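# Clear the carton out of the counter-shelf aisle

## Task

Get the carton completely out of the aisle that runs between the counter and the low shelf, disturbing nothing else if possible; then open the gripper and back away. The robot must not topple or finish leaning, or the task fails, and the carton must stay out of the aisle without the robot holding it there.

## Robot and tools

Robot: a Hello Robot Stretch 3 with a single arm. It has a two-wheeled base (0.33 m long, 0.34 m wide), a lift that raises the arm along a mast, and a telescoping arm that reaches out to the robot's RIGHT side. The gripper can only move forward or back by driving the base, because the base cannot go sideways. Turns on the spot pivot about the point midway between the drive wheels, 0.05 m behind the front edge. With the arm retracted and the wrist folded, a turn sweeps a circle of radius 0.28 m. An unfolded, level wrist reaches beyond that circle.

Frames: the base frame has its origin on the floor between the drive wheels, with x forward, y left and z up. The odometry frame is the base frame as it stood at the scene's start. hand_pose is reported in the base frame at the point where the closed fingertips meet. With all wrist joints at zero, its x axis points up, its y axis points back along the arm toward the mast, and its z axis points to the robot's rear.

execute_actions: arguments are "actions", a list holding one action or none (an empty list only reports state and images), and an optional "cameras" list drawn from head_camera, nav_camera, wrist_camera and all. Omitted, null or ["all"] returns every camera, and [] returns none. An action may carry "base", "joints", or both, plus an optional "contact_limits". All motions start together. "base" takes one command only. {"translate_m": d} is a relative straight drive in metres from the base's last reported position, forward positive, range -1 to 1. {"rotate_rad": d} is a relative turn in radians, left (counter-clockwise) positive, range -3.2 to 3.2. "joints" is a single dictionary of absolute targets keyed by joint name:
- lift_m: 0 to 1.1 m, the arm's height on the mast.
- arm_m: 0 to 0.52 m of extension.
- wrist_yaw_rad: -1.345 to 4.42. At 0 the gripper points along the arm, positive values swing it toward the front, and 3.0 is folded over the base.
- wrist_pitch_rad: -1.57 to 0.451. 0 is level and negative points the fingertips down.
- wrist_roll_rad: -2.911 to 2.911. At 0 the fingers sit side by side.
- gripper_m: -0.089 to 0.179, larger is wider. The actual fingertip gap is smaller than this value (by 0.007 m when nearly shut, 0.025 m when fully open).
- head_pan_rad: -3.953 to 1.73. 0 looks forward, positive turns left, -1.57 looks along the arm.
- head_tilt_rad: -1.53 to 0.419. Negative looks down.
Each action lasts at most 15 s. A joint or the base that you leave out of an action may still be driving toward an earlier target. An unknown key or an out-of-range value rejects the whole call. contact_limits accepts only {"arm_m": effort%} (1 to 100). The arm stops with contact_stop when its effort reaches that level, and the limit also caps its holding force until the next action. Lower values are gentler, but a value that is too low stops the arm immediately.

wait {"seconds": 0-10}: gives no new command and returns state and images. zoom_image {"camera", "region": [x0,y0,x1,y1]}: returns a closer view of part of that camera's latest full image, at most 504x504 px. finished_scene {"scene": n}: ends the scene for good and reports whether the task succeeded.

Results: joint_positions; base_status and joint_status (done, off_target meaning it rested away from the target and may still be pushing, contact_stop, time_out, torque_fault). on_its_own describes uncommanded behaviour, and its "held at" gives the held target, not the actual position. After a stop from contact_stop, time_out or torque_fault, the joint gives up its target. An arm or lift stopped by contact goes slack until you command it again. If a call reports a stop, the rest of that reply's motion calls are skipped. motor_effort is given in % with the peak in brackets. It has fixed biases plus noise, and positive wheel effort means pushing forward. lidar_m lists 12 ranges in 30-degree sectors, starting straight ahead and going counter-clockwise (4th is left, 7th behind, 10th right). '-' means nothing was seen. The scan plane is 0.17 m above the floor, and the robot's own parts can hide some sectors. wrist_depth_mm and head_depth_mm are 7x7 grids of median depth. base_odometry comes from the wheels, so slip counts as travel. turned_by_wheels and turned_by_imu report rotation since the last result. base_tilt gives forward and right lean in degrees, with a fixed error of up to about 4 degrees.

Base speed is 0.30 m/s only when the arm is stowed (lift under 0.30, arm under 0.03, yaw above 2.54). Otherwise it is 0.10 m/s. Fold or unfold the wrist only when lift is between 0.32 and 0.95, pitch is -0.4 and roll is about 0. Once folded, the lift may go down to 0.25. With yaw below -0.4, keep pitch at -0.5 or lower. To grip, command a gripper_m value below the object's width. To release, command at least 0.02 above the value where the fingers made contact. The readings do not confirm whether you are holding something.

Things to avoid: pushing the arm into something rigid while the gripper is above about 0.45 m, which can tip the robot (a higher contact limit lowers that height, and a second push makes tipping more likely); driving while the gripper holds or pushes something that cannot move; snagging furniture, especially when reversing. If base_tilt shows a lean, undo the last move in small steps, pull the gripper away, and lower the lift to about 0.2 if the lean remains. Avoid dropping, slamming or hard-shoving objects, and avoid sustained wrist strain that can cause a torque_fault. A loose object may occasionally be nudged by something else. Before finishing, open the gripper and move away, and check that the carton is out of the aisle and that the robot is level.

Each tool is called after "Call:" as name(argument=value, ...), one argument or row to a line, values as JSON.

## Session

Call:
execute_actions(
  actions=[],
)

Scene clock: 0.00 s.
base_odometry: x=+0.000 y=+0.000 heading=+0.000 (m, m, rad; odometry frame)
turned_by_wheels: +0.000 (rad since the last result)
turned_by_imu: +0.000 (rad since the last result)
base_tilt: forward=+1.6 right=-1.6 (deg)
lidar_m: 1.51 1.89 1.39 0.83 0.76 0.75 0.98 1.87 1.23 1.31 1.29 1.69
head_depth_mm: 1808 1831 1829 1810 1784 1707 1152 / 1901 2003 1981 1954 1949 1853 1146 / 1917 2214 2192 2156 2145 2074 1191 / 1940 2442 2442 2396 2361 2328 2140 / 1961 2346 2339 2356 2360 2377 2332 / 1968 2133 2155 2156 2170 2166 2186 / 1933 1964 1969 1976 1976 1989 1998
base_status: not commanded
joint_positions: lift_m=+0.385 arm_m=+0.000 wrist_yaw_rad=+2.838 wrist_pitch_rad=-0.374 wrist_roll_rad=+0.017 gripper_m=+0.037 head_pan_rad=-0.014 head_tilt_rad=+0.014
joint_status: not commanded
motor_effort: left_wheel=+0 right_wheel=+0 lift_m=+36 arm_m=-1 wrist_yaw_rad=-1 wrist_pitch_rad=+5 wrist_roll_rad=+0 gripper_m=-1 head_pan_rad=+0 head_tilt_rad=+2 (%)
hand_pose: x=+0.0474 y=+0.0738 z=+0.4078 quat_wxyz=(+0.236, +0.712, +0.023, +0.661) (m; base frame)
wrist_depth_mm: 671 762 - - - - - / - 800 - - - - - / - 833 - - - - - / - 918 969 987 992 958 905 / - 793 787 786 817 771 765 / 675 - 669 668 609 649 634 / 588 - 564 561 567 554 544
pictures: head_camera (sideways: a quarter turn clockwise sets it upright), nav_camera (sideways: a quarter turn counterclockwise sets it upright), wrist_camera
Images, in order (width x height): head_camera 896x504, nav_camera 672x504, wrist_camera 644x364.

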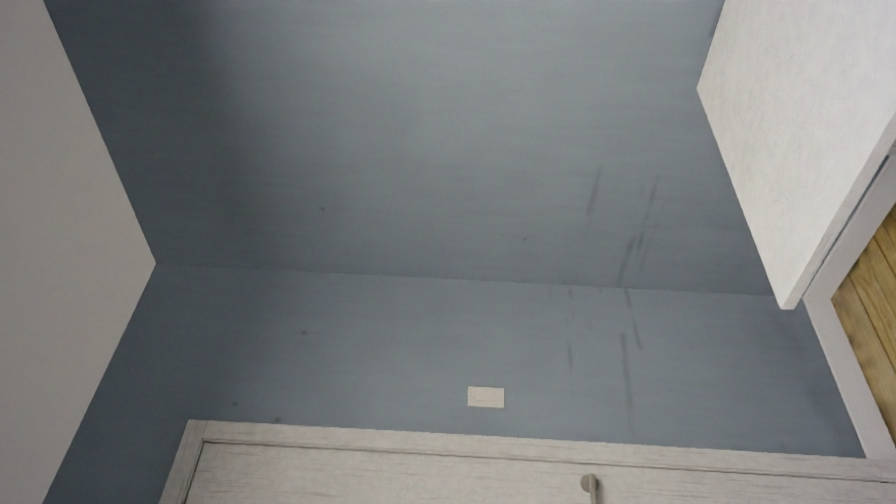

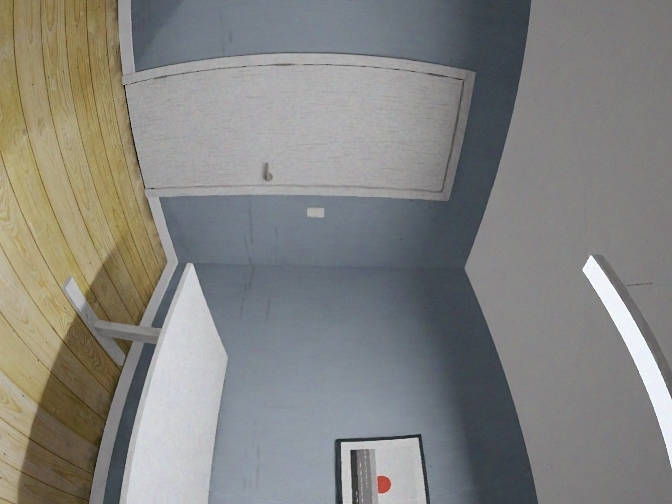

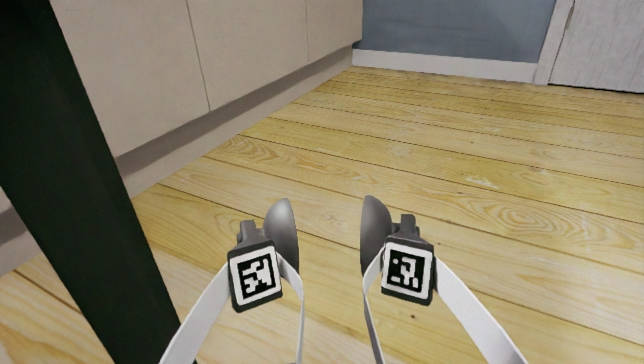

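Call:
execute_actions(
  actions=[
    {"joints":{"head_pan_rad":1.6,"head_tilt_rad":-0.7}},
  ],
  cameras=["nav_camera"],
)

Call:
execute_actions(
  actions=[
    {"joints":{"head_pan_rad":-3.1,"head_tilt_rad":-0.7}},
  ],
  cameras=["nav_camera"],
)

Call:
execute_actions(
  actions=[
    {"joints":{"head_pan_rad":-1.6,"head_tilt_rad":-0.7}},
  ],
  cameras=["nav_camera"],
)

Scene clock: 1.60 s.
base_odometry: x=+0.000 y=+0.000 heading=+0.000 (m, m, rad; odometry frame)
turned_by_wheels: +0.000 (rad since the last result)
turned_by_imu: +0.000 (rad since the last result)
base_tilt: forward=+1.6 right=-1.7 (deg)
lidar_m: 1.51 1.89 1.38 0.83 0.76 0.75 0.98 1.87 1.23 1.30 1.29 1.69
head_depth_mm: 1854 1292 1482 1877 1685 1420 1229 / 2036 1193 1295 1572 1670 1414 1218 / 2246 1108 1154 1369 1619 1402 1213 / 2537 1094 1040 1210 1487 1397 1211 / 2869 1079 942 1081 1276 1392 1206 / 3091 1062 866 980 1136 1343 1211 / 2912 1049 814 899 1027 1189 -
base_status: not commanded
joint_positions: lift_m=+0.385 arm_m=+0.000 wrist_yaw_rad=+2.838 wrist_pitch_rad=-0.374 wrist_roll_rad=+0.017 gripper_m=+0.037 head_pan_rad=+1.593 head_tilt_rad=-0.691
joint_status: all done
motor_effort: left_wheel=+1(0) right_wheel=+0(0) lift_m=+36(35) arm_m=-1(1) wrist_yaw_rad=+0(1) wrist_pitch_rad=+5(5) wrist_roll_rad=+0(0) gripper_m=+0(0) head_pan_rad=+3(30) head_tilt_rad=-7(52) (%)
hand_pose: x=+0.0474 y=+0.0738 z=+0.4078 quat_wxyz=(+0.236, +0.712, +0.023, +0.661) (m; base frame)
wrist_depth_mm: 652 780 - - - - - / - 803 - - - - - / - 827 - - - - - / - 929 963 980 952 949 932 / - 783 811 775 810 782 745 / 666 - 661 670 622 650 639 / 574 - 578 564 549 559 546
pictures: nav_camera (sideways: a quarter turn counterclockwise sets it upright)
Images, in order (width x height): nav_camera 672x504.

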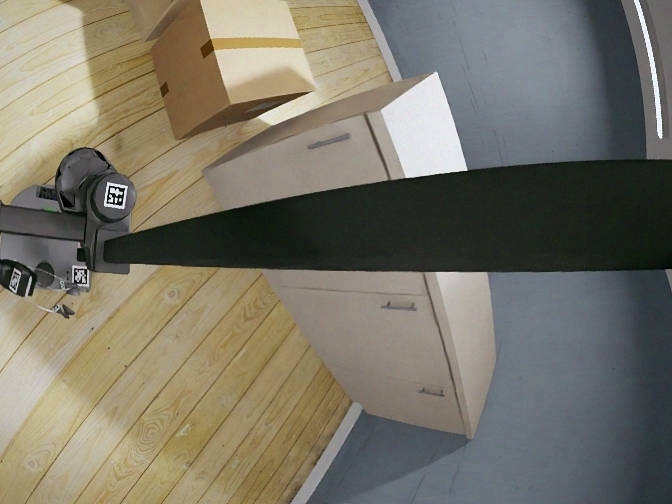

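Scene clock: 4.27 s.
base_odometry: x=+0.000 y=+0.000 heading=+0.000 (m, m, rad; odometry frame)
turned_by_wheels: +0.000 (rad since the last result)
turned_by_imu: +0.000 (rad since the last result)
base_tilt: forward=+1.6 right=-1.7 (deg)
lidar_m: 1.50 1.89 1.39 0.83 0.76 0.75 0.98 1.87 1.23 1.30 1.29 1.69
head_depth_mm: 2671 3127 2708 1329 1186 1232 1225 / 2393 2774 1413 1273 1343 1382 1221 / 2243 2533 1455 1545 1596 1405 1209 / 2087 2238 1598 1789 1659 1400 1210 / 1947 1946 1768 1896 1647 1392 1202 / 1819 1920 2131 2015 1638 1388 1197 / 1705 1872 2084 1980 1632 1382 1195
base_status: not commanded
joint_positions: lift_m=+0.385 arm_m=+0.000 wrist_yaw_rad=+2.838 wrist_pitch_rad=-0.374 wrist_roll_rad=+0.017 gripper_m=+0.037 head_pan_rad=-3.093 head_tilt_rad=-0.691
joint_status: all done
motor_effort: left_wheel=+0(1) right_wheel=+0(0) lift_m=+35(35) arm_m=-1(1) wrist_yaw_rad=+0(1) wrist_pitch_rad=+5(5) wrist_roll_rad=+0(0) gripper_m=+0(1) head_pan_rad=-2(30) head_tilt_rad=-6(9) (%)
hand_pose: x=+0.0474 y=+0.0738 z=+0.4078 quat_wxyz=(+0.236, +0.712, +0.023, +0.661) (m; base frame)
wrist_depth_mm: 675 776 - - - - - / - 797 - - - - - / - 834 - - - - - / - 929 993 958 968 945 912 / - 814 796 792 783 781 761 / 685 - 666 641 611 653 638 / 574 - 566 562 561 567 561
pictures: nav_camera (sideways: a quarter turn counterclockwise sets it upright)
Images, in order (width x height): nav_camera 672x504.

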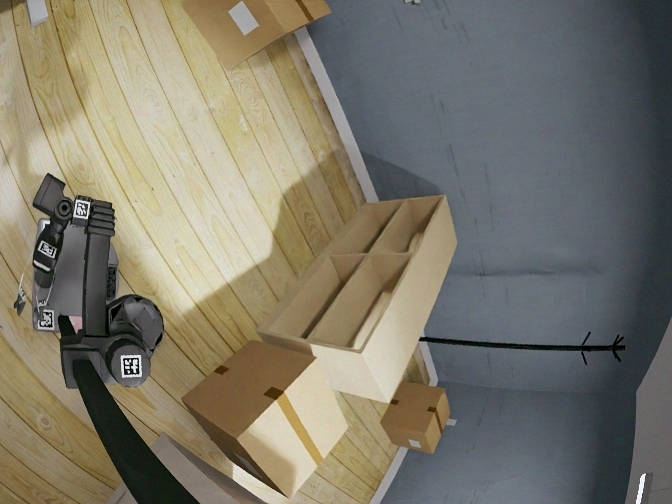

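Scene clock: 5.57 s.
base_odometry: x=+0.000 y=+0.000 heading=+0.000 (m, m, rad; odometry frame)
turned_by_wheels: +0.000 (rad since the last result)
turned_by_imu: +0.000 (rad since the last result)
base_tilt: forward=+1.6 right=-1.7 (deg)
lidar_m: 1.50 1.88 1.38 0.83 0.76 0.75 0.98 1.86 1.23 1.31 1.29 1.69
head_depth_mm: 1828 1969 2029 1474 1584 1423 1231 / 1964 2150 2286 1549 1638 1412 1220 / 2132 2354 2525 1993 1667 1410 1215 / 2018 2276 2491 2040 1660 1396 1210 / 1864 2071 2339 2023 1655 1385 1206 / 1719 1900 2116 2008 1638 1389 1194 / 1594 1756 1791 1990 1630 1385 1192
base_status: not commanded
joint_positions: lift_m=+0.385 arm_m=+0.000 wrist_yaw_rad=+2.838 wrist_pitch_rad=-0.374 wrist_roll_rad=+0.017 gripper_m=+0.037 head_pan_rad=-1.607 head_tilt_rad=-0.691
joint_status: all done
motor_effort: left_wheel=+0(0) right_wheel=+0(0) lift_m=+36(35) arm_m=-1(1) wrist_yaw_rad=+0(1) wrist_pitch_rad=+5(5) wrist_roll_rad=+0(0) gripper_m=+1(0) head_pan_rad=+3(31) head_tilt_rad=-6(4) (%)
hand_pose: x=+0.0474 y=+0.0738 z=+0.4078 quat_wxyz=(+0.236, +0.712, +0.023, +0.661) (m; base frame)
wrist_depth_mm: 670 784 - - - - - / - 793 - - - - - / - 838 - - - - - / - 907 967 937 929 952 930 / - 801 813 792 803 766 746 / 689 - 659 649 614 645 634 / 589 - 567 549 552 548 560
pictures: nav_camera (sideways: a quarter turn counterclockwise sets it upright)
Images, in order (width x height): nav_camera 672x504.

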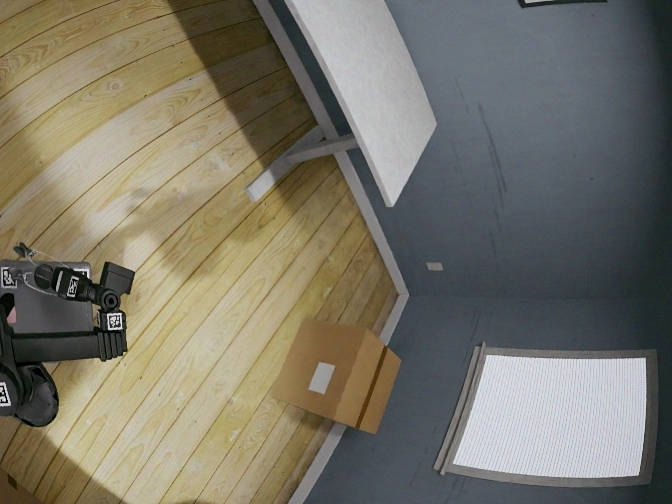

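Call:
execute_actions(
  actions=[
    {"base":{"rotate_rad":2.6},"joints":{"head_pan_rad":0,"head_tilt_rad":-0.8}},
  ],
  cameras=["nav_camera","head_camera"],
)

Scene clock: 10.90 s.
base_odometry: x=+0.000 y=+0.000 heading=+2.600 (m, m, rad; odometry frame)
turned_by_wheels: +2.600 (rad since the last result)
turned_by_imu: +2.592 (rad since the last result)
base_tilt: forward=+1.6 right=-1.6 (deg)
lidar_m: 0.75 0.96 1.87 1.23 1.29 1.29 1.69 1.50 1.88 1.44 0.84 0.73
head_depth_mm: 2645 2847 2081 923 1042 1291 1184 / 2724 2881 2268 1568 1448 1310 1173 / 2828 2958 2264 1236 1367 1329 1169 / 2835 2813 1504 1222 1280 1323 1163 / 2731 2597 2220 1246 1418 1317 1160 / 2916 2627 1328 1307 1481 1311 1157 / 2965 2826 1184 1373 1499 1306 1153
base_status: done
joint_positions: lift_m=+0.385 arm_m=+0.000 wrist_yaw_rad=+2.838 wrist_pitch_rad=-0.374 wrist_roll_rad=+0.017 gripper_m=+0.037 head_pan_rad=-0.007 head_tilt_rad=-0.790
joint_status: all done
motor_effort: left_wheel=-1(8) right_wheel=+1(4) lift_m=+35(35) arm_m=-2(1) wrist_yaw_rad=-1(0) wrist_pitch_rad=+5(5) wrist_roll_rad=+0(0) gripper_m=+0(0) head_pan_rad=+3(29) head_tilt_rad=-7(22) (%)
hand_pose: x=+0.0474 y=+0.0738 z=+0.4078 quat_wxyz=(+0.236, +0.712, +0.023, +0.661) (m; base frame)
wrist_depth_mm: - - - - - - - / - - - - - - - / - - - - - - - / - 966 967 955 964 908 900 / - 816 809 767 822 774 756 / 708 - 659 649 620 643 633 / 593 - 563 574 552 563 559
pictures: head_camera (sideways: a quarter turn clockwise sets it upright), nav_camera (sideways: a quarter turn counterclockwise sets it upright)
Images, in order (width x height): head_camera 896x504, nav_camera 672x504.

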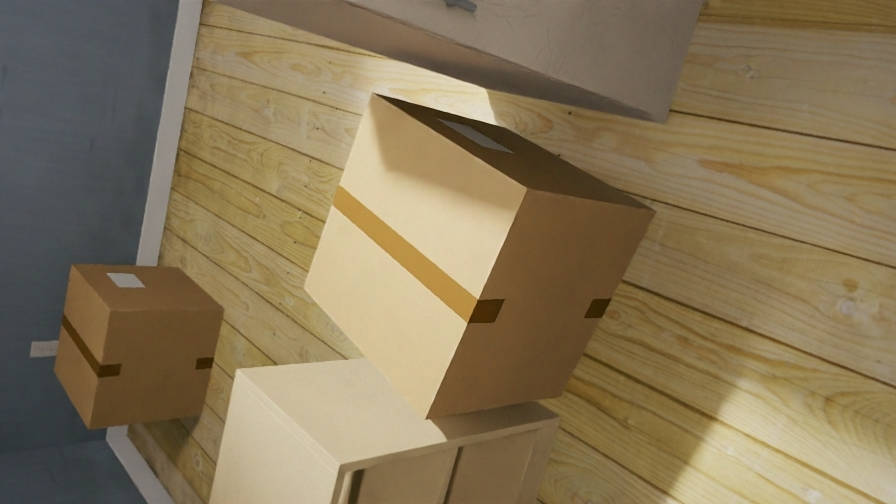

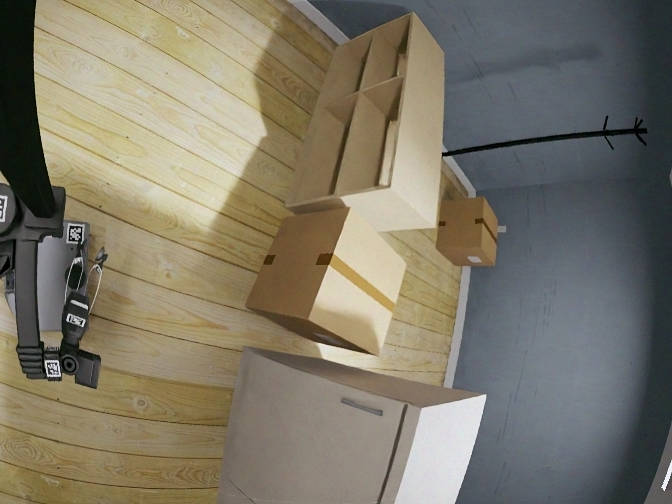

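Call:
execute_actions(
  actions=[
    {"base":{"rotate_rad":0.14},"joints":{"lift_m":0.65,"wrist_pitch_rad":-0.4}},
  ],
  cameras=[],
)

Call:
execute_actions(
  actions=[
    {"base":{"translate_m":0.46}},
  ],
  cameras=[],
)

Call:
execute_actions(
  actions=[
    {"base":{"rotate_rad":1.06},"joints":{"head_pan_rad":-1.57,"head_tilt_rad":-1.0}},
  ],
  cameras=[],
)

Call:
execute_actions(
  actions=[
    {"joints":{"wrist_yaw_rad":0,"gripper_m":0.0}},
  ],
)

Scene clock: 15.10 s.
base_odometry: x=+0.000 y=+0.000 heading=+2.740 (m, m, rad; odometry frame)
turned_by_wheels: +0.140 (rad since the last result)
turned_by_imu: +0.139 (rad since the last result)
base_tilt: forward=+1.6 right=-1.6 (deg)
lidar_m: 0.76 1.45 1.86 1.23 1.82 1.29 1.50 2.04 1.89 1.17 0.78 0.73
head_depth_mm: 2678 2862 2269 1395 1485 1288 1180 / 2791 2968 2285 1235 1387 1332 1172 / 2831 2687 1510 1227 1228 1330 1172 / 2780 2609 2179 1247 1394 1328 1167 / 3088 2742 1299 1329 1481 1316 1158 / 2829 2814 1233 1558 1518 1313 1155 / 2419 1473 1459 1639 1505 1307 1152
base_status: done
joint_positions: lift_m=+0.649 arm_m=+0.000 wrist_yaw_rad=+2.838 wrist_pitch_rad=-0.414 wrist_roll_rad=+0.017 gripper_m=+0.037 head_pan_rad=-0.007 head_tilt_rad=-0.790
joint_status: all done
motor_effort: left_wheel=-1(8) right_wheel=+1(4) lift_m=+51(53) arm_m=-1(1) wrist_yaw_rad=+1(0) wrist_pitch_rad=+4(5) wrist_roll_rad=+0(1) gripper_m=+0(0) head_pan_rad=+2(3) head_tilt_rad=-6(7) (%)
hand_pose: x=+0.0459 y=+0.0692 z=+0.6630 quat_wxyz=(+0.249, +0.711, +0.037, +0.656) (m; base frame)
wrist_depth_mm: - - - - - - - / - - - - - - - / - - - - - - - / - - - - - - - / - - - - - - - / - - 966 919 873 946 925 / 852 - 809 836 818 833 815
pictures: none
No camera images: the call's "cameras" was empty. Leave "cameras" out to get every camera's image.

Scene clock: 21.17 s.
base_odometry: x=-0.423 y=+0.180 heading=+2.740 (m, m, rad; odometry frame)
turned_by_wheels: +0.000 (rad since the last result)
turned_by_imu: +0.003 (rad since the last result)
base_tilt: forward=+1.6 right=-1.6 (deg)
lidar_m: 0.36 0.52 1.65 1.25 1.27 1.67 1.96 2.23 2.02 0.49 0.41 0.34
head_depth_mm: 2319 2561 2274 1854 1043 899 1150 / 2441 2666 2270 1844 1040 893 805 / 2494 2319 2252 1829 1028 891 859 / 2568 2225 2252 1822 1027 903 1057 / 2735 2397 2225 1028 1049 939 1143 / 2518 2647 2190 943 942 1178 1157 / 2213 2355 1658 931 1051 1256 1152
base_status: done
joint_positions: lift_m=+0.649 arm_m=+0.000 wrist_yaw_rad=+2.838 wrist_pitch_rad=-0.414 wrist_roll_rad=+0.017 gripper_m=+0.037 head_pan_rad=-0.007 head_tilt_rad=-0.790
joint_status: not commanded
motor_effort: left_wheel=-2(4) right_wheel=+1(3) lift_m=+51(51) arm_m=-1(2) wrist_yaw_rad=+0(0) wrist_pitch_rad=+4(4) wrist_roll_rad=+1(0) gripper_m=+0(0) head_pan_rad=+3(3) head_tilt_rad=-6(6) (%)
hand_pose: x=+0.0459 y=+0.0692 z=+0.6630 quat_wxyz=(+0.249, +0.711, +0.037, +0.656) (m; base frame)
wrist_depth_mm: - - - - - 926 787 / - - - - - - 570 / - - - - - 994 869 / - - - - - - 516 / - - - - - 971 550 / 950 - 970 905 878 884 529 / 849 - 814 844 814 739 504
pictures: none
No camera images: the call's "cameras" was empty. Leave "cameras" out to get every camera's image.

Scene clock: 23.80 s.
base_odometry: x=-0.423 y=+0.180 heading=-2.484 (m, m, rad; odometry frame)
turned_by_wheels: +1.060 (rad since the last result)
turned_by_imu: +1.056 (rad since the last result)
base_tilt: forward=+1.6 right=-1.7 (deg)
lidar_m: 1.66 1.25 1.28 1.67 1.95 2.22 1.91 0.49 0.41 0.34 0.36 0.53
head_depth_mm: 759 730 732 736 784 1053 1145 / 2454 1964 1026 1030 1041 - - / 2431 2070 1769 1363 1349 - 1157 / 2432 2053 1748 1028 915 - - / 2405 2029 1741 1021 925 1187 1126 / 2409 2016 1732 1016 921 1184 1108 / 2402 1997 1731 1010 927 1195 1105
base_status: done
joint_positions: lift_m=+0.649 arm_m=+0.000 wrist_yaw_rad=+2.838 wrist_pitch_rad=-0.414 wrist_roll_rad=+0.017 gripper_m=+0.037 head_pan_rad=-1.563 head_tilt_rad=-0.987
joint_status: all done
motor_effort: left_wheel=-1(7) right_wheel=+1(3) lift_m=+51(52) arm_m=-2(2) wrist_yaw_rad=+0(0) wrist_pitch_rad=+5(4) wrist_roll_rad=+0(0) gripper_m=+0(1) head_pan_rad=-2(29) head_tilt_rad=-8(32) (%)
hand_pose: x=+0.0459 y=+0.0692 z=+0.6630 quat_wxyz=(+0.249, +0.711, +0.037, +0.656) (m; base frame)
wrist_depth_mm: - - - - - - - / - - - - - - - / - - - - - - - / - - - - - - - / - - - - - - - / 987 - 959 944 884 916 915 / 841 - 851 797 809 816 813
pictures: none
No camera images: the call's "cameras" was empty. Leave "cameras" out to get every camera's image.

Scene clock: 26.23 s.
base_odometry: x=-0.423 y=+0.180 heading=-2.484 (m, m, rad; odometry frame)
turned_by_wheels: +0.000 (rad since the last result)
turned_by_imu: +0.000 (rad since the last result)
base_tilt: forward=+1.5 right=-1.6 (deg)
lidar_m: 1.65 1.25 1.28 1.67 1.95 2.22 1.90 0.49 0.41 0.34 0.36 0.53
head_depth_mm: 758 728 731 735 785 1055 1138 / 2448 1975 1023 1034 1040 - - / 2430 2045 1761 1358 1373 - - / 2420 2063 1754 1028 924 1193 - / 2428 2049 1756 1020 927 1180 1122 / 2397 2029 1739 1015 920 1186 1110 / 2407 2007 1722 1012 931 1195 1108
base_status: not commanded
joint_positions: lift_m=+0.649 arm_m=+0.000 wrist_yaw_rad=+0.001 wrist_pitch_rad=-0.414 wrist_roll_rad=+0.017 gripper_m=+0.000 head_pan_rad=-1.563 head_tilt_rad=-0.987
joint_status: all done
motor_effort: left_wheel=-1(2) right_wheel=+2(1) lift_m=+51(51) arm_m=-1(1) wrist_yaw_rad=+0(3) wrist_pitch_rad=+4(4) wrist_roll_rad=+0(0) gripper_m=-3(88) head_pan_rad=-2(3) head_tilt_rad=-9(9) (%)
hand_pose: x=-0.0212 y=-0.3704 z=+0.6630 quat_wxyz=(+0.686, +0.145, -0.698, -0.146) (m; base frame)
wrist_depth_mm: - - - - 574 336 243 / - - - - 580 346 247 / - - - - 609 362 252 / - 665 640 626 634 359 254 / 583 541 522 - 604 370 259 / 445 448 442 415 564 382 263 / 385 387 383 381 725 379 269
pictures: head_camera (sideways: a quarter turn clockwise sets it upright), nav_camera (sideways: a quarter turn counterclockwise sets it upright), wrist_camera
Images, in order (width x height): head_camera 896x504, nav_camera 672x504, wrist_camera 644x364.

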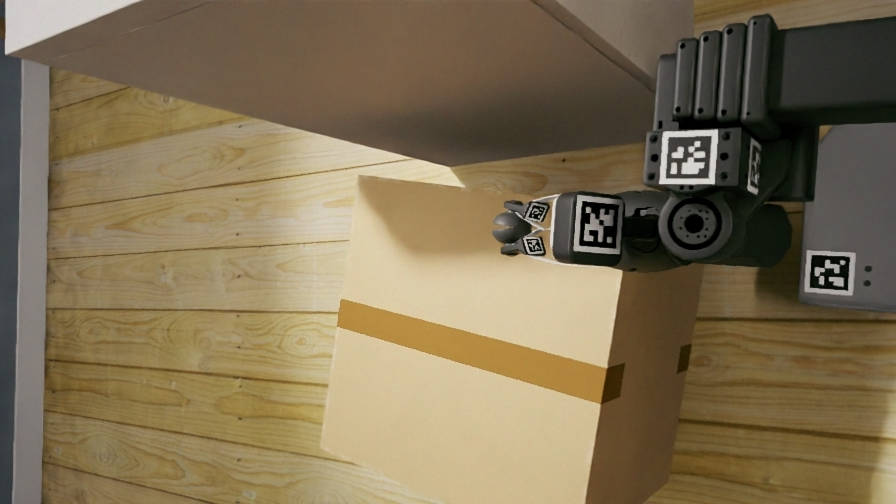

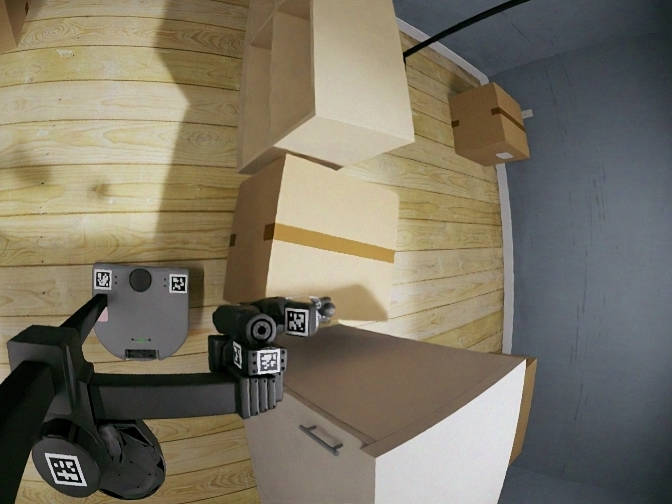

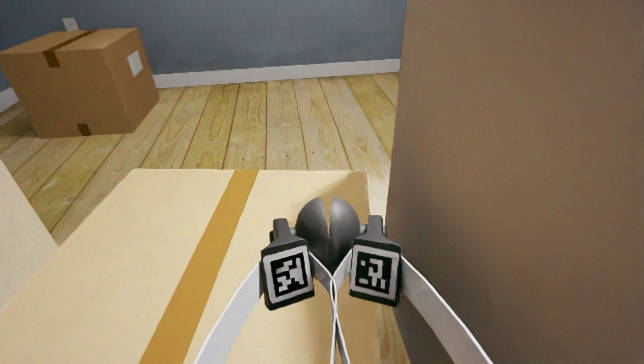

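Call:
execute_actions(
  actions=[
    {"base":{"rotate_rad":0.45},"joints":{"lift_m":0.7}},
  ],
  cameras=[],
)

Call:
execute_actions(
  actions=[
    {"base":{"translate_m":0.25}},
  ],
  cameras=[],
)

Call:
execute_actions(
  actions=[
    {"base":{"rotate_rad":-0.45},"joints":{"arm_m":0.52}},
  ],
)

Scene clock: 29.30 s.
base_odometry: x=-0.423 y=+0.180 heading=-2.034 (m, m, rad; odometry frame)
turned_by_wheels: +0.450 (rad since the last result)
turned_by_imu: +0.448 (rad since the last result)
base_tilt: forward=+1.6 right=-1.7 (deg)
lidar_m: 1.35 1.25 1.68 1.96 2.29 2.09 0.53 0.41 0.34 0.35 0.49 1.08
head_depth_mm: 2381 2088 1780 1042 969 - - / 2432 2068 1771 1034 926 - - / 2334 2058 1759 1031 921 - - / 2080 2041 1762 1033 941 1211 - / 2150 2038 1083 1021 1060 1225 1122 / 2394 2022 922 983 1288 1222 1111 / 2317 1044 900 1070 1321 1212 1105
base_status: done
joint_positions: lift_m=+0.699 arm_m=+0.000 wrist_yaw_rad=+0.000 wrist_pitch_rad=-0.414 wrist_roll_rad=+0.017 gripper_m=+0.000 head_pan_rad=-1.563 head_tilt_rad=-0.987
joint_status: all done
motor_effort: left_wheel=-1(7) right_wheel=+1(4) lift_m=+51(53) arm_m=-1(1) wrist_yaw_rad=+0(1) wrist_pitch_rad=+5(5) wrist_roll_rad=+1(0) gripper_m=-3(2) head_pan_rad=-2(1) head_tilt_rad=-9(8) (%)
hand_pose: x=-0.0214 y=-0.3703 z=+0.7129 quat_wxyz=(+0.686, +0.145, -0.698, -0.147) (m; base frame)
wrist_depth_mm: - - - - - - - / - - - - - - - / 514 520 602 - - - - / 401 434 641 - - - - / 360 437 610 - 576 581 615 / 597 455 532 471 495 490 541 / 783 498 435 441 430 434 523
pictures: none
No camera images: the call's "cameras" was empty. Leave "cameras" out to get every camera's image.

Scene clock: 33.20 s.
base_odometry: x=-0.535 y=-0.044 heading=-2.034 (m, m, rad; odometry frame)
turned_by_wheels: +0.000 (rad since the last result)
turned_by_imu: +0.002 (rad since the last result)
base_tilt: forward=+1.6 right=-1.7 (deg)
lidar_m: 1.25 1.01 1.58 2.03 2.49 2.33 0.68 0.48 0.47 0.49 0.91 1.44
head_depth_mm: 2433 2093 1784 1041 927 - - / 2310 2065 1768 1036 951 - - / 2059 2058 970 1089 1017 - - / 2163 2049 912 898 1299 1223 - / 2449 1057 908 1093 1321 1225 1123 / 2286 1050 906 1149 1329 1214 1107 / 2095 1044 938 1347 1347 1219 1108
base_status: done
joint_positions: lift_m=+0.699 arm_m=+0.000 wrist_yaw_rad=+0.000 wrist_pitch_rad=-0.414 wrist_roll_rad=+0.017 gripper_m=+0.000 head_pan_rad=-1.563 head_tilt_rad=-0.987
joint_status: not commanded
motor_effort: left_wheel=-2(5) right_wheel=+1(4) lift_m=+51(51) arm_m=-2(1) wrist_yaw_rad=+0(0) wrist_pitch_rad=+5(4) wrist_roll_rad=+0(0) gripper_m=-2(3) head_pan_rad=-2(3) head_tilt_rad=-8(8) (%)
hand_pose: x=-0.0214 y=-0.3703 z=+0.7129 quat_wxyz=(+0.686, +0.145, -0.698, -0.147) (m; base frame)
wrist_depth_mm: - - - - - - - / 724 729 704 - - - - / 527 512 490 501 - - - / 644 424 394 415 - 690 - / 676 696 707 - 612 584 560 / 756 617 589 603 491 488 491 / 865 792 771 509 442 425 427
pictures: none
No camera images: the call's "cameras" was empty. Leave "cameras" out to get every camera's image.

Scene clock: 38.20 s.
base_odometry: x=-0.535 y=-0.044 heading=-2.484 (m, m, rad; odometry frame)
turned_by_wheels: -0.450 (rad since the last result)
turned_by_imu: -0.449 (rad since the last result)
base_tilt: forward=+1.6 right=-1.6 (deg)
lidar_m: 1.44 1.07 1.01 1.58 2.03 2.03 2.33 0.64 0.47 0.47 0.50 0.91
head_depth_mm: 2477 2084 1378 1305 1296 - - / 2511 - - 1031 1001 1234 1141 / 2497 - 1175 1030 1029 1235 1157 / 2461 2037 1173 1025 1074 1230 1153 / 2433 2040 1704 1022 1113 1226 1119 / 2407 2022 1059 1036 1227 1223 1106 / 2046 2000 897 830 1242 1210 1105
base_status: done
joint_positions: lift_m=+0.699 arm_m=+0.520 wrist_yaw_rad=+0.000 wrist_pitch_rad=-0.414 wrist_roll_rad=+0.017 gripper_m=+0.000 head_pan_rad=-1.563 head_tilt_rad=-0.988
joint_status: all done
motor_effort: left_wheel=+2(8) right_wheel=-2(4) lift_m=+51(51) arm_m=+4(4) wrist_yaw_rad=+0(0) wrist_pitch_rad=+4(4) wrist_roll_rad=+0(0) gripper_m=-3(3) head_pan_rad=-2(2) head_tilt_rad=-8(8) (%)
hand_pose: x=-0.0216 y=-0.8894 z=+0.7129 quat_wxyz=(+0.686, +0.144, -0.698, -0.147) (m; base frame)
wrist_depth_mm: - - - - - - - / - - - - - - - / - - - - - - - / - - - - - - - / - - - - - - - / - - - 968 - - - / 911 879 897 853 875 867 849
pictures: head_camera (sideways: a quarter turn clockwise sets it upright), nav_camera (sideways: a quarter turn counterclockwise sets it upright), wrist_camera
Images, in order (width x height): head_camera 896x504, nav_camera 672x504, wrist_camera 644x364.

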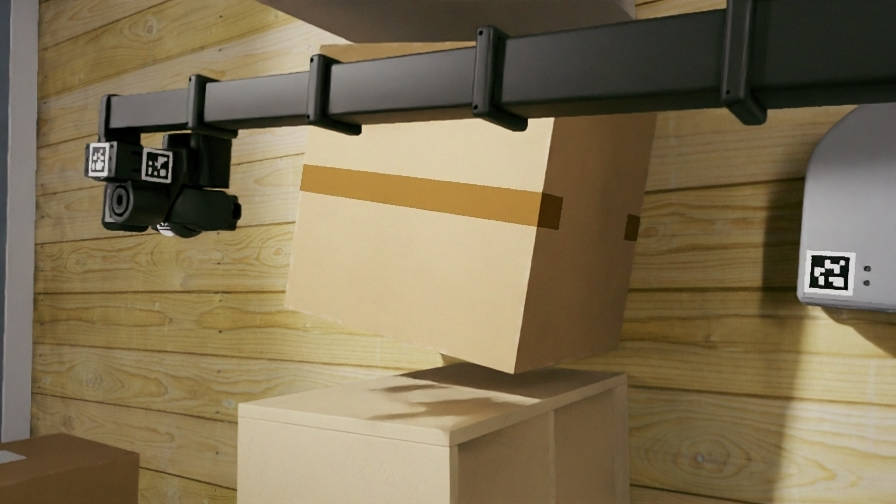

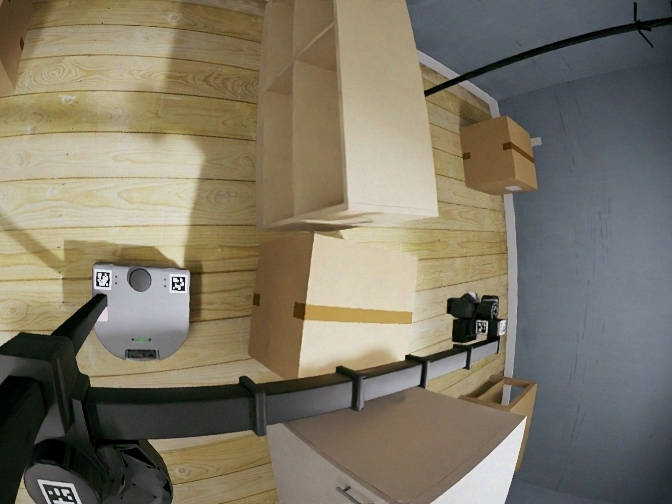

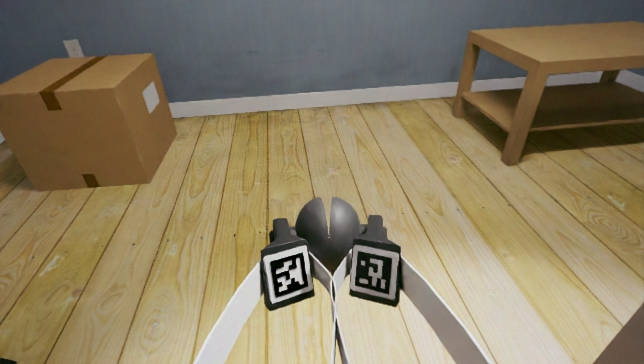

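Call:
execute_actions(
  actions=[
    {"joints":{"lift_m":0.42}},
  ],
  cameras=["head_camera","wrist_camera"],
)

Scene clock: 41.80 s.
base_odometry: x=-0.535 y=-0.044 heading=-2.484 (m, m, rad; odometry frame)
turned_by_wheels: +0.000 (rad since the last result)
turned_by_imu: +0.000 (rad since the last result)
base_tilt: forward=+1.6 right=-1.6 (deg)
lidar_m: 1.44 1.07 1.01 1.58 2.03 2.02 2.33 0.64 0.47 0.47 0.50 0.91
head_depth_mm: 2500 2079 1301 1241 1314 1242 1122 / 2495 2069 1183 1035 984 1237 1124 / 2466 2066 1841 1019 1037 1230 - / 2446 2042 1192 1023 1073 1223 1153 / 2422 2041 1706 1020 1118 1221 1117 / 2403 2014 1056 1036 1227 1217 1108 / 2053 2018 898 829 1248 1216 1106
base_status: not commanded
joint_positions: lift_m=+0.421 arm_m=+0.520 wrist_yaw_rad=+0.000 wrist_pitch_rad=-0.404 wrist_roll_rad=+0.017 gripper_m=+0.000 head_pan_rad=-1.563 head_tilt_rad=-0.988
joint_status: all done
motor_effort: left_wheel=+2(2) right_wheel=-2(2) lift_m=+14(46) arm_m=+3(4) wrist_yaw_rad=+0(1) wrist_pitch_rad=+1(4) wrist_roll_rad=+0(0) gripper_m=-3(3) head_pan_rad=-2(2) head_tilt_rad=-8(8) (%)
hand_pose: x=-0.0216 y=-0.8907 z=+0.4367 quat_wxyz=(+0.687, +0.141, -0.698, -0.143) (m; base frame)
wrist_depth_mm: - - - - - - - / - - - - - - - / - - - - - - - / - - 972 954 927 940 947 / 822 197 196 - 192 187 186 / 168 165 165 155 160 160 158 / 145 144 142 142 140 138 138
pictures: head_camera (sideways: a quarter turn clockwise sets it upright), wrist_camera
Images, in order (width x height): head_camera 896x504, wrist_camera 644x364.

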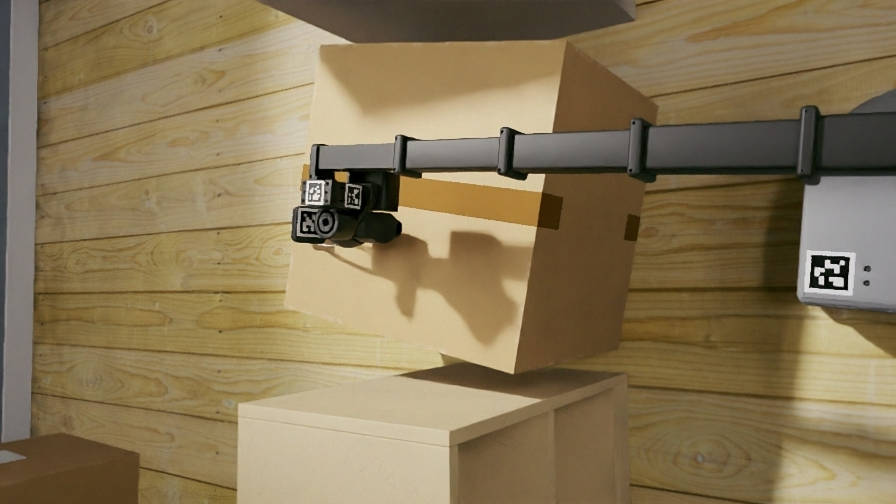

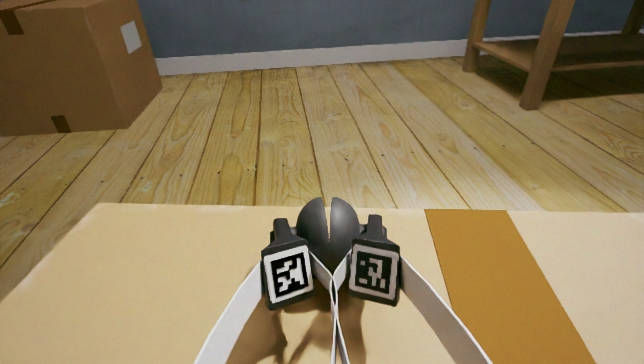

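Call:
execute_actions(
  actions=[
    {"joints":{"lift_m":0.41,"arm_m":0.27}},
  ],
  cameras=["head_camera","wrist_camera"],
)

Scene clock: 45.33 s.
base_odometry: x=-0.535 y=-0.044 heading=-2.484 (m, m, rad; odometry frame)
turned_by_wheels: +0.000 (rad since the last result)
turned_by_imu: +0.000 (rad since the last result)
base_tilt: forward=+1.6 right=-1.6 (deg)
lidar_m: 1.44 1.07 1.01 1.58 2.03 2.03 2.33 0.64 0.47 0.47 0.50 0.91
head_depth_mm: 2521 2085 1302 1244 1309 1246 1129 / 2490 2080 1189 1037 978 1240 1129 / 2461 2040 1178 1047 1125 1232 - / 2442 2040 1170 1044 1125 1228 1158 / 2433 2028 1706 1020 1117 1221 1118 / 2410 2027 1057 1042 1231 1220 1105 / 2053 2011 898 832 1240 1217 1110
base_status: not commanded
joint_positions: lift_m=+0.411 arm_m=+0.271 wrist_yaw_rad=+0.000 wrist_pitch_rad=-0.367 wrist_roll_rad=+0.017 gripper_m=+0.000 head_pan_rad=-1.563 head_tilt_rad=-0.988
joint_status: all done
motor_effort: left_wheel=+2(3) right_wheel=-2(1) lift_m=+13(14) arm_m=-7(7) wrist_yaw_rad=+0(1) wrist_pitch_rad=-10(12) wrist_roll_rad=+0(0) gripper_m=-2(2) head_pan_rad=-2(2) head_tilt_rad=-8(8) (%)
hand_pose: x=-0.0215 y=-0.6460 z=+0.4351 quat_wxyz=(+0.689, +0.128, -0.701, -0.130) (m; base frame)
wrist_depth_mm: - - - - - - - / - - - - - - 439 / - - 323 314 309 303 300 / 335 245 245 241 237 233 230 / 200 198 196 - 190 188 185 / 167 165 164 154 158 158 157 / 142 142 141 139 137 136 136
pictures: head_camera (sideways: a quarter turn clockwise sets it upright), wrist_camera
Images, in order (width x height): head_camera 896x504, wrist_camera 644x364.

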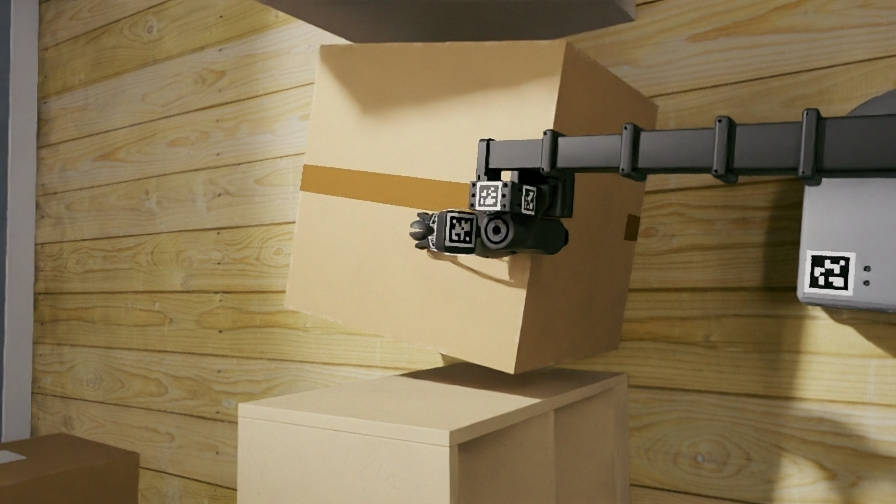

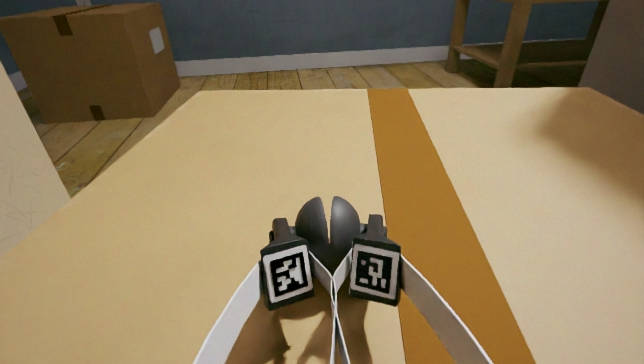

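Call:
execute_actions(
  actions=[
    {"base":{"rotate_rad":0.6},"joints":{"lift_m":0.5,"arm_m":0.2,"wrist_pitch_rad":-0.5}},
  ],
  cameras=[],
)

Call:
execute_actions(
  actions=[
    {"base":{"translate_m":-0.12}},
  ],
  cameras=[],
)

Call:
execute_actions(
  actions=[
    {"base":{"rotate_rad":-0.6},"joints":{"arm_m":0.52}},
  ],
  cameras=[],
)

Call:
execute_actions(
  actions=[
    {"joints":{"lift_m":0.38}},
  ],
  cameras=["head_camera","wrist_camera"],
)

Scene clock: 47.90 s.
base_odometry: x=-0.535 y=-0.044 heading=-1.885 (m, m, rad; odometry frame)
turned_by_wheels: +0.599 (rad since the last result)
turned_by_imu: +0.466 (rad since the last result)
base_tilt: forward=+1.6 right=-1.6 (deg)
lidar_m: 1.21 1.03 1.59 2.04 2.02 2.31 0.66 0.47 0.46 0.48 0.92 1.46
head_depth_mm: 2435 2082 1782 1041 927 1056 1130 / 2287 2062 1774 1034 949 1172 - / 2071 2066 977 1141 1189 1227 - / 2175 2045 909 895 1307 1226 1160 / 2438 1058 909 1095 1315 1227 1121 / 2271 1052 905 1149 1324 1219 1107 / 2084 1047 934 1355 1346 1211 1105
base_status: rotate_rad off_target (by the wheels' count: +0.5989 of +0.6000)
joint_positions: lift_m=+0.499 arm_m=+0.200 wrist_yaw_rad=-0.056 wrist_pitch_rad=-0.535 wrist_roll_rad=+0.017 gripper_m=+0.000 head_pan_rad=-1.563 head_tilt_rad=-0.988
joint_status: all done
on_its_own: right_wheel is at rest, and its effort (+19) is outside its rest range (-18 to +18); wrist_yaw_rad is at rest, and its effort (+38) is outside its rest range (-12 to +12)
motor_effort: left_wheel=-18(31) right_wheel=+19(23) lift_m=+52(54) arm_m=-4(7) wrist_yaw_rad=+38(58) wrist_pitch_rad=+11(26) wrist_roll_rad=+0(0) gripper_m=-8(12) head_pan_rad=-2(2) head_tilt_rad=-8(8) (%)
hand_pose: x=-0.0332 y=-0.5530 z=+0.4866 quat_wxyz=(+0.671, +0.166, -0.692, -0.208) (m; base frame)
wrist_depth_mm: - 60 86 161 - - - / 574 65 90 178 - 433 435 / 501 72 95 196 - 353 346 / 420 85 100 213 877 287 289 / 354 348 105 - 259 250 246 / 310 310 119 387 219 218 216 / 285 276 170 324 196 195 192
pictures: none
No camera images: the call's "cameras" was empty. Leave "cameras" out to get every camera's image.

Scene clock: 50.07 s.
base_odometry: x=-0.498 y=+0.070 heading=-1.885 (m, m, rad; odometry frame)
turned_by_wheels: +0.000 (rad since the last result)
turned_by_imu: +0.000 (rad since the last result)
base_tilt: forward=+1.6 right=-1.7 (deg)
lidar_m: 1.26 1.15 1.63 1.98 2.00 2.20 0.58 0.40 0.39 0.41 1.00 1.57
head_depth_mm: 2409 2077 1791 1041 922 908 1131 / 2428 2072 1767 1037 917 980 - / 2086 2052 1766 1049 1010 1198 - / 2130 2046 1026 1107 1129 1229 1153 / 2310 2028 908 962 1293 1222 1121 / 2415 1051 900 1090 1313 1222 1110 / 2181 1046 900 1145 1331 1212 1108
base_status: done
joint_positions: lift_m=+0.499 arm_m=+0.200 wrist_yaw_rad=-0.002 wrist_pitch_rad=-0.520 wrist_roll_rad=+0.017 gripper_m=+0.000 head_pan_rad=-1.563 head_tilt_rad=-0.988
joint_status: not commanded
motor_effort: left_wheel=+0(24) right_wheel=+0(17) lift_m=+52(52) arm_m=-4(4) wrist_yaw_rad=+2(38) wrist_pitch_rad=+6(11) wrist_roll_rad=+0(0) gripper_m=-3(8) head_pan_rad=-2(2) head_tilt_rad=-8(8) (%)
hand_pose: x=-0.0219 y=-0.5556 z=+0.4898 quat_wxyz=(+0.677, +0.180, -0.689, -0.184) (m; base frame)
wrist_depth_mm: 144 177 252 - - - - / 147 184 265 - - - - / 152 191 279 - 364 359 356 / 157 197 294 442 299 299 293 / 161 205 309 - 258 253 253 / 166 215 302 218 223 221 220 / 173 225 203 200 197 198 196
pictures: none
No camera images: the call's "cameras" was empty. Leave "cameras" out to get every camera's image.

Scene clock: 53.63 s.
base_odometry: x=-0.498 y=+0.070 heading=-2.485 (m, m, rad; odometry frame)
turned_by_wheels: -0.600 (rad since the last result)
turned_by_imu: -0.598 (rad since the last result)
base_tilt: forward=+1.6 right=-1.6 (deg)
lidar_m: 1.00 1.52 1.15 1.63 2.08 1.98 2.20 0.65 0.41 0.39 0.40 0.53
head_depth_mm: 757 774 809 850 965 1240 1129 / 2273 986 1013 1070 1115 1239 - / 2476 2052 - 1048 960 1216 - / 2446 2038 1753 1027 940 1209 1156 / 2423 2036 1737 1020 938 1205 1116 / 2429 2020 1157 1017 946 1203 1110 / 2362 2009 1726 1012 945 1197 1107
base_status: done
joint_positions: lift_m=+0.499 arm_m=+0.520 wrist_yaw_rad=+0.000 wrist_pitch_rad=-0.519 wrist_roll_rad=+0.017 gripper_m=+0.000 head_pan_rad=-1.563 head_tilt_rad=-0.988
joint_status: all done
motor_effort: left_wheel=+2(8) right_wheel=-1(4) lift_m=+51(51) arm_m=+3(3) wrist_yaw_rad=+0(0) wrist_pitch_rad=+6(6) wrist_roll_rad=+0(0) gripper_m=-3(3) head_pan_rad=-2(2) head_tilt_rad=-9(7) (%)
hand_pose: x=-0.0216 y=-0.8752 z=+0.4901 quat_wxyz=(+0.678, +0.180, -0.689, -0.183) (m; base frame)
wrist_depth_mm: - - - - - - 175 / - - - - - - 179 / - - - - - 254 185 / 950 952 954 946 938 261 191 / 820 824 821 - 779 271 196 / 719 709 696 671 674 285 203 / 621 624 618 200 198 290 209
pictures: none
No camera images: the call's "cameras" was empty. Leave "cameras" out to get every camera's image.

Scene clock: 55.40 s.
base_odometry: x=-0.498 y=+0.070 heading=-2.485 (m, m, rad; odometry frame)
turned_by_wheels: +0.000 (rad since the last result)
turned_by_imu: +0.000 (rad since the last result)
base_tilt: forward=+1.6 right=-1.7 (deg)
lidar_m: 1.00 1.52 1.15 1.63 2.08 1.99 2.20 0.65 0.41 0.39 0.40 0.53
head_depth_mm: 758 774 810 851 970 1244 1131 / 2260 990 1049 1123 1170 1234 1137 / 2477 2052 1853 1019 945 1217 - / 2449 2041 1785 1024 942 1210 1151 / 2434 2036 1757 1018 941 1205 1120 / 2398 2024 1154 1019 945 1199 1111 / 2385 2000 1722 1011 942 1196 1105
base_status: not commanded
joint_positions: lift_m=+0.403 arm_m=+0.520 wrist_yaw_rad=+0.000 wrist_pitch_rad=-0.443 wrist_roll_rad=+0.017 gripper_m=+0.000 head_pan_rad=-1.563 head_tilt_rad=-0.988
joint_status: lift_m contact_stop (moved -0.097 of -0.119)
on_its_own: lift_m is slack since a contact_stop, until your next command for it (your +0.380 is given up)
motor_effort: left_wheel=+2(3) right_wheel=-2(2) lift_m=+34(45) arm_m=+3(4) wrist_yaw_rad=-1(0) wrist_pitch_rad=-18(23) wrist_roll_rad=+0(0) gripper_m=-3(3) head_pan_rad=-2(1) head_tilt_rad=-8(8) (%)
hand_pose: x=-0.0216 y=-0.8858 z=+0.4096 quat_wxyz=(+0.684, +0.154, -0.695, -0.157) (m; base frame)
wrist_depth_mm: - - - - - - 174 / - - - - - - 178 / - - - - - - 182 / 916 932 916 927 893 254 187 / 777 769 740 - 743 266 192 / 647 136 135 130 132 132 200 / 119 118 118 117 116 115 194
pictures: head_camera (sideways: a quarter turn clockwise sets it upright), wrist_camera
Images, in order (width x height): head_camera 896x504, wrist_camera 644x364.

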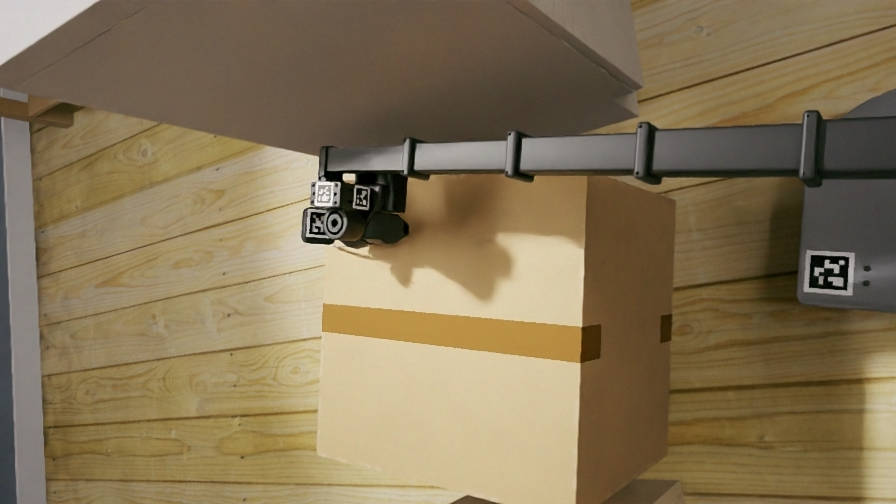

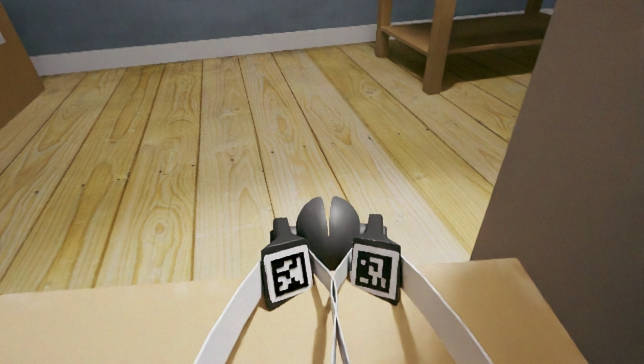

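Call:
execute_actions(
  actions=[
    {"base":{"rotate_rad":0.16},"joints":{"lift_m":0.47,"wrist_pitch_rad":-0.5}},
  ],
  cameras=[],
)

Call:
execute_actions(
  actions=[
    {"joints":{"wrist_pitch_rad":-0.95}},
  ],
  cameras=["head_camera","wrist_camera"],
)

Scene clock: 57.07 s.
base_odometry: x=-0.498 y=+0.070 heading=-2.325 (m, m, rad; odometry frame)
turned_by_wheels: +0.160 (rad since the last result)
turned_by_imu: +0.159 (rad since the last result)
base_tilt: forward=+1.6 right=-1.6 (deg)
lidar_m: 1.57 1.15 1.17 1.63 1.99 2.31 1.80 0.52 0.39 0.39 0.42 1.00
head_depth_mm: 2457 2018 1077 1072 1059 1208 1130 / 2481 2075 1777 1303 1335 1242 1128 / 2465 2068 - 1027 941 1199 - / 2457 2032 1459 1022 943 1209 1155 / 2406 2040 1165 1020 949 1208 1121 / 2409 2009 1726 1013 980 1218 1109 / 2220 1993 1136 1053 1065 1212 1103
base_status: done
joint_positions: lift_m=+0.469 arm_m=+0.520 wrist_yaw_rad=-0.001 wrist_pitch_rad=-0.512 wrist_roll_rad=+0.017 gripper_m=+0.000 head_pan_rad=-1.563 head_tilt_rad=-0.988
joint_status: all done
motor_effort: left_wheel=-1(16) right_wheel=+1(12) lift_m=+51(53) arm_m=+2(3) wrist_yaw_rad=+1(8) wrist_pitch_rad=+4(17) wrist_roll_rad=+0(1) gripper_m=-3(4) head_pan_rad=-2(2) head_tilt_rad=-8(8) (%)
hand_pose: x=-0.0217 y=-0.8763 z=+0.4616 quat_wxyz=(+0.678, +0.177, -0.690, -0.181) (m; base frame)
wrist_depth_mm: - - - - - - - / - - - - - - - / - - - - - - - / 939 909 909 929 900 890 906 / 784 789 774 - 762 772 748 / 684 674 681 638 658 678 648 / 173 173 171 170 168 168 167
pictures: none
No camera images: the call's "cameras" was empty. Leave "cameras" out to get every camera's image.

Scene clock: 57.93 s.
base_odometry: x=-0.498 y=+0.070 heading=-2.325 (m, m, rad; odometry frame)
turned_by_wheels: +0.000 (rad since the last result)
turned_by_imu: +0.000 (rad since the last result)
base_tilt: forward=+1.6 right=-1.6 (deg)
lidar_m: 1.56 1.15 1.17 1.63 1.98 2.30 1.81 0.52 0.39 0.39 0.42 1.00
head_depth_mm: 2450 2033 1084 1069 1063 1208 1130 / 2462 2061 1780 1307 1330 1235 1124 / 2470 2054 - 1033 944 1196 - / 2463 2049 1755 1027 942 1208 1155 / 2425 2045 1165 1022 950 1210 1116 / 2418 2025 1739 1016 981 1218 1110 / 2214 2002 1134 1055 1063 1214 1109
base_status: not commanded
joint_positions: lift_m=+0.470 arm_m=+0.520 wrist_yaw_rad=-0.001 wrist_pitch_rad=-0.704 wrist_roll_rad=+0.017 gripper_m=+0.000 head_pan_rad=-1.563 head_tilt_rad=-0.988
joint_status: wrist_pitch_rad off_target (ended at -0.704, target -0.950)
on_its_own: wrist_pitch_rad is at rest, and its effort (-78) is outside its rest range (-20 to +32)
motor_effort: left_wheel=-1(1) right_wheel=+1(1) lift_m=+33(50) arm_m=-3(2) wrist_yaw_rad=+0(1) wrist_pitch_rad=-78(77) wrist_roll_rad=+0(0) gripper_m=-2(3) head_pan_rad=-2(1) head_tilt_rad=-8(8) (%)
hand_pose: x=-0.0217 y=-0.8449 z=+0.4245 quat_wxyz=(+0.658, +0.242, -0.669, -0.247) (m; base frame)
wrist_depth_mm: - - - - - - - / - - - - 997 979 931 / 855 863 860 862 848 817 826 / 753 750 762 738 732 732 722 / 182 181 181 - 178 652 328 / 164 163 162 157 160 159 158 / 149 149 147 147 145 145 144
pictures: head_camera (sideways: a quarter turn clockwise sets it upright), wrist_camera
Images, in order (width x height): head_camera 896x504, wrist_camera 644x364.

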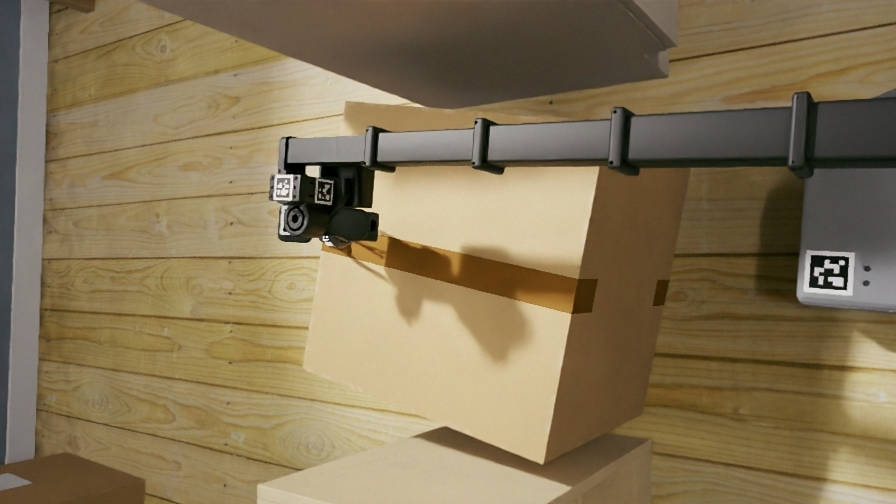

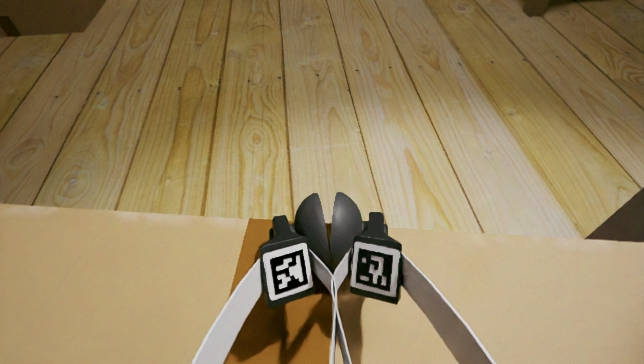

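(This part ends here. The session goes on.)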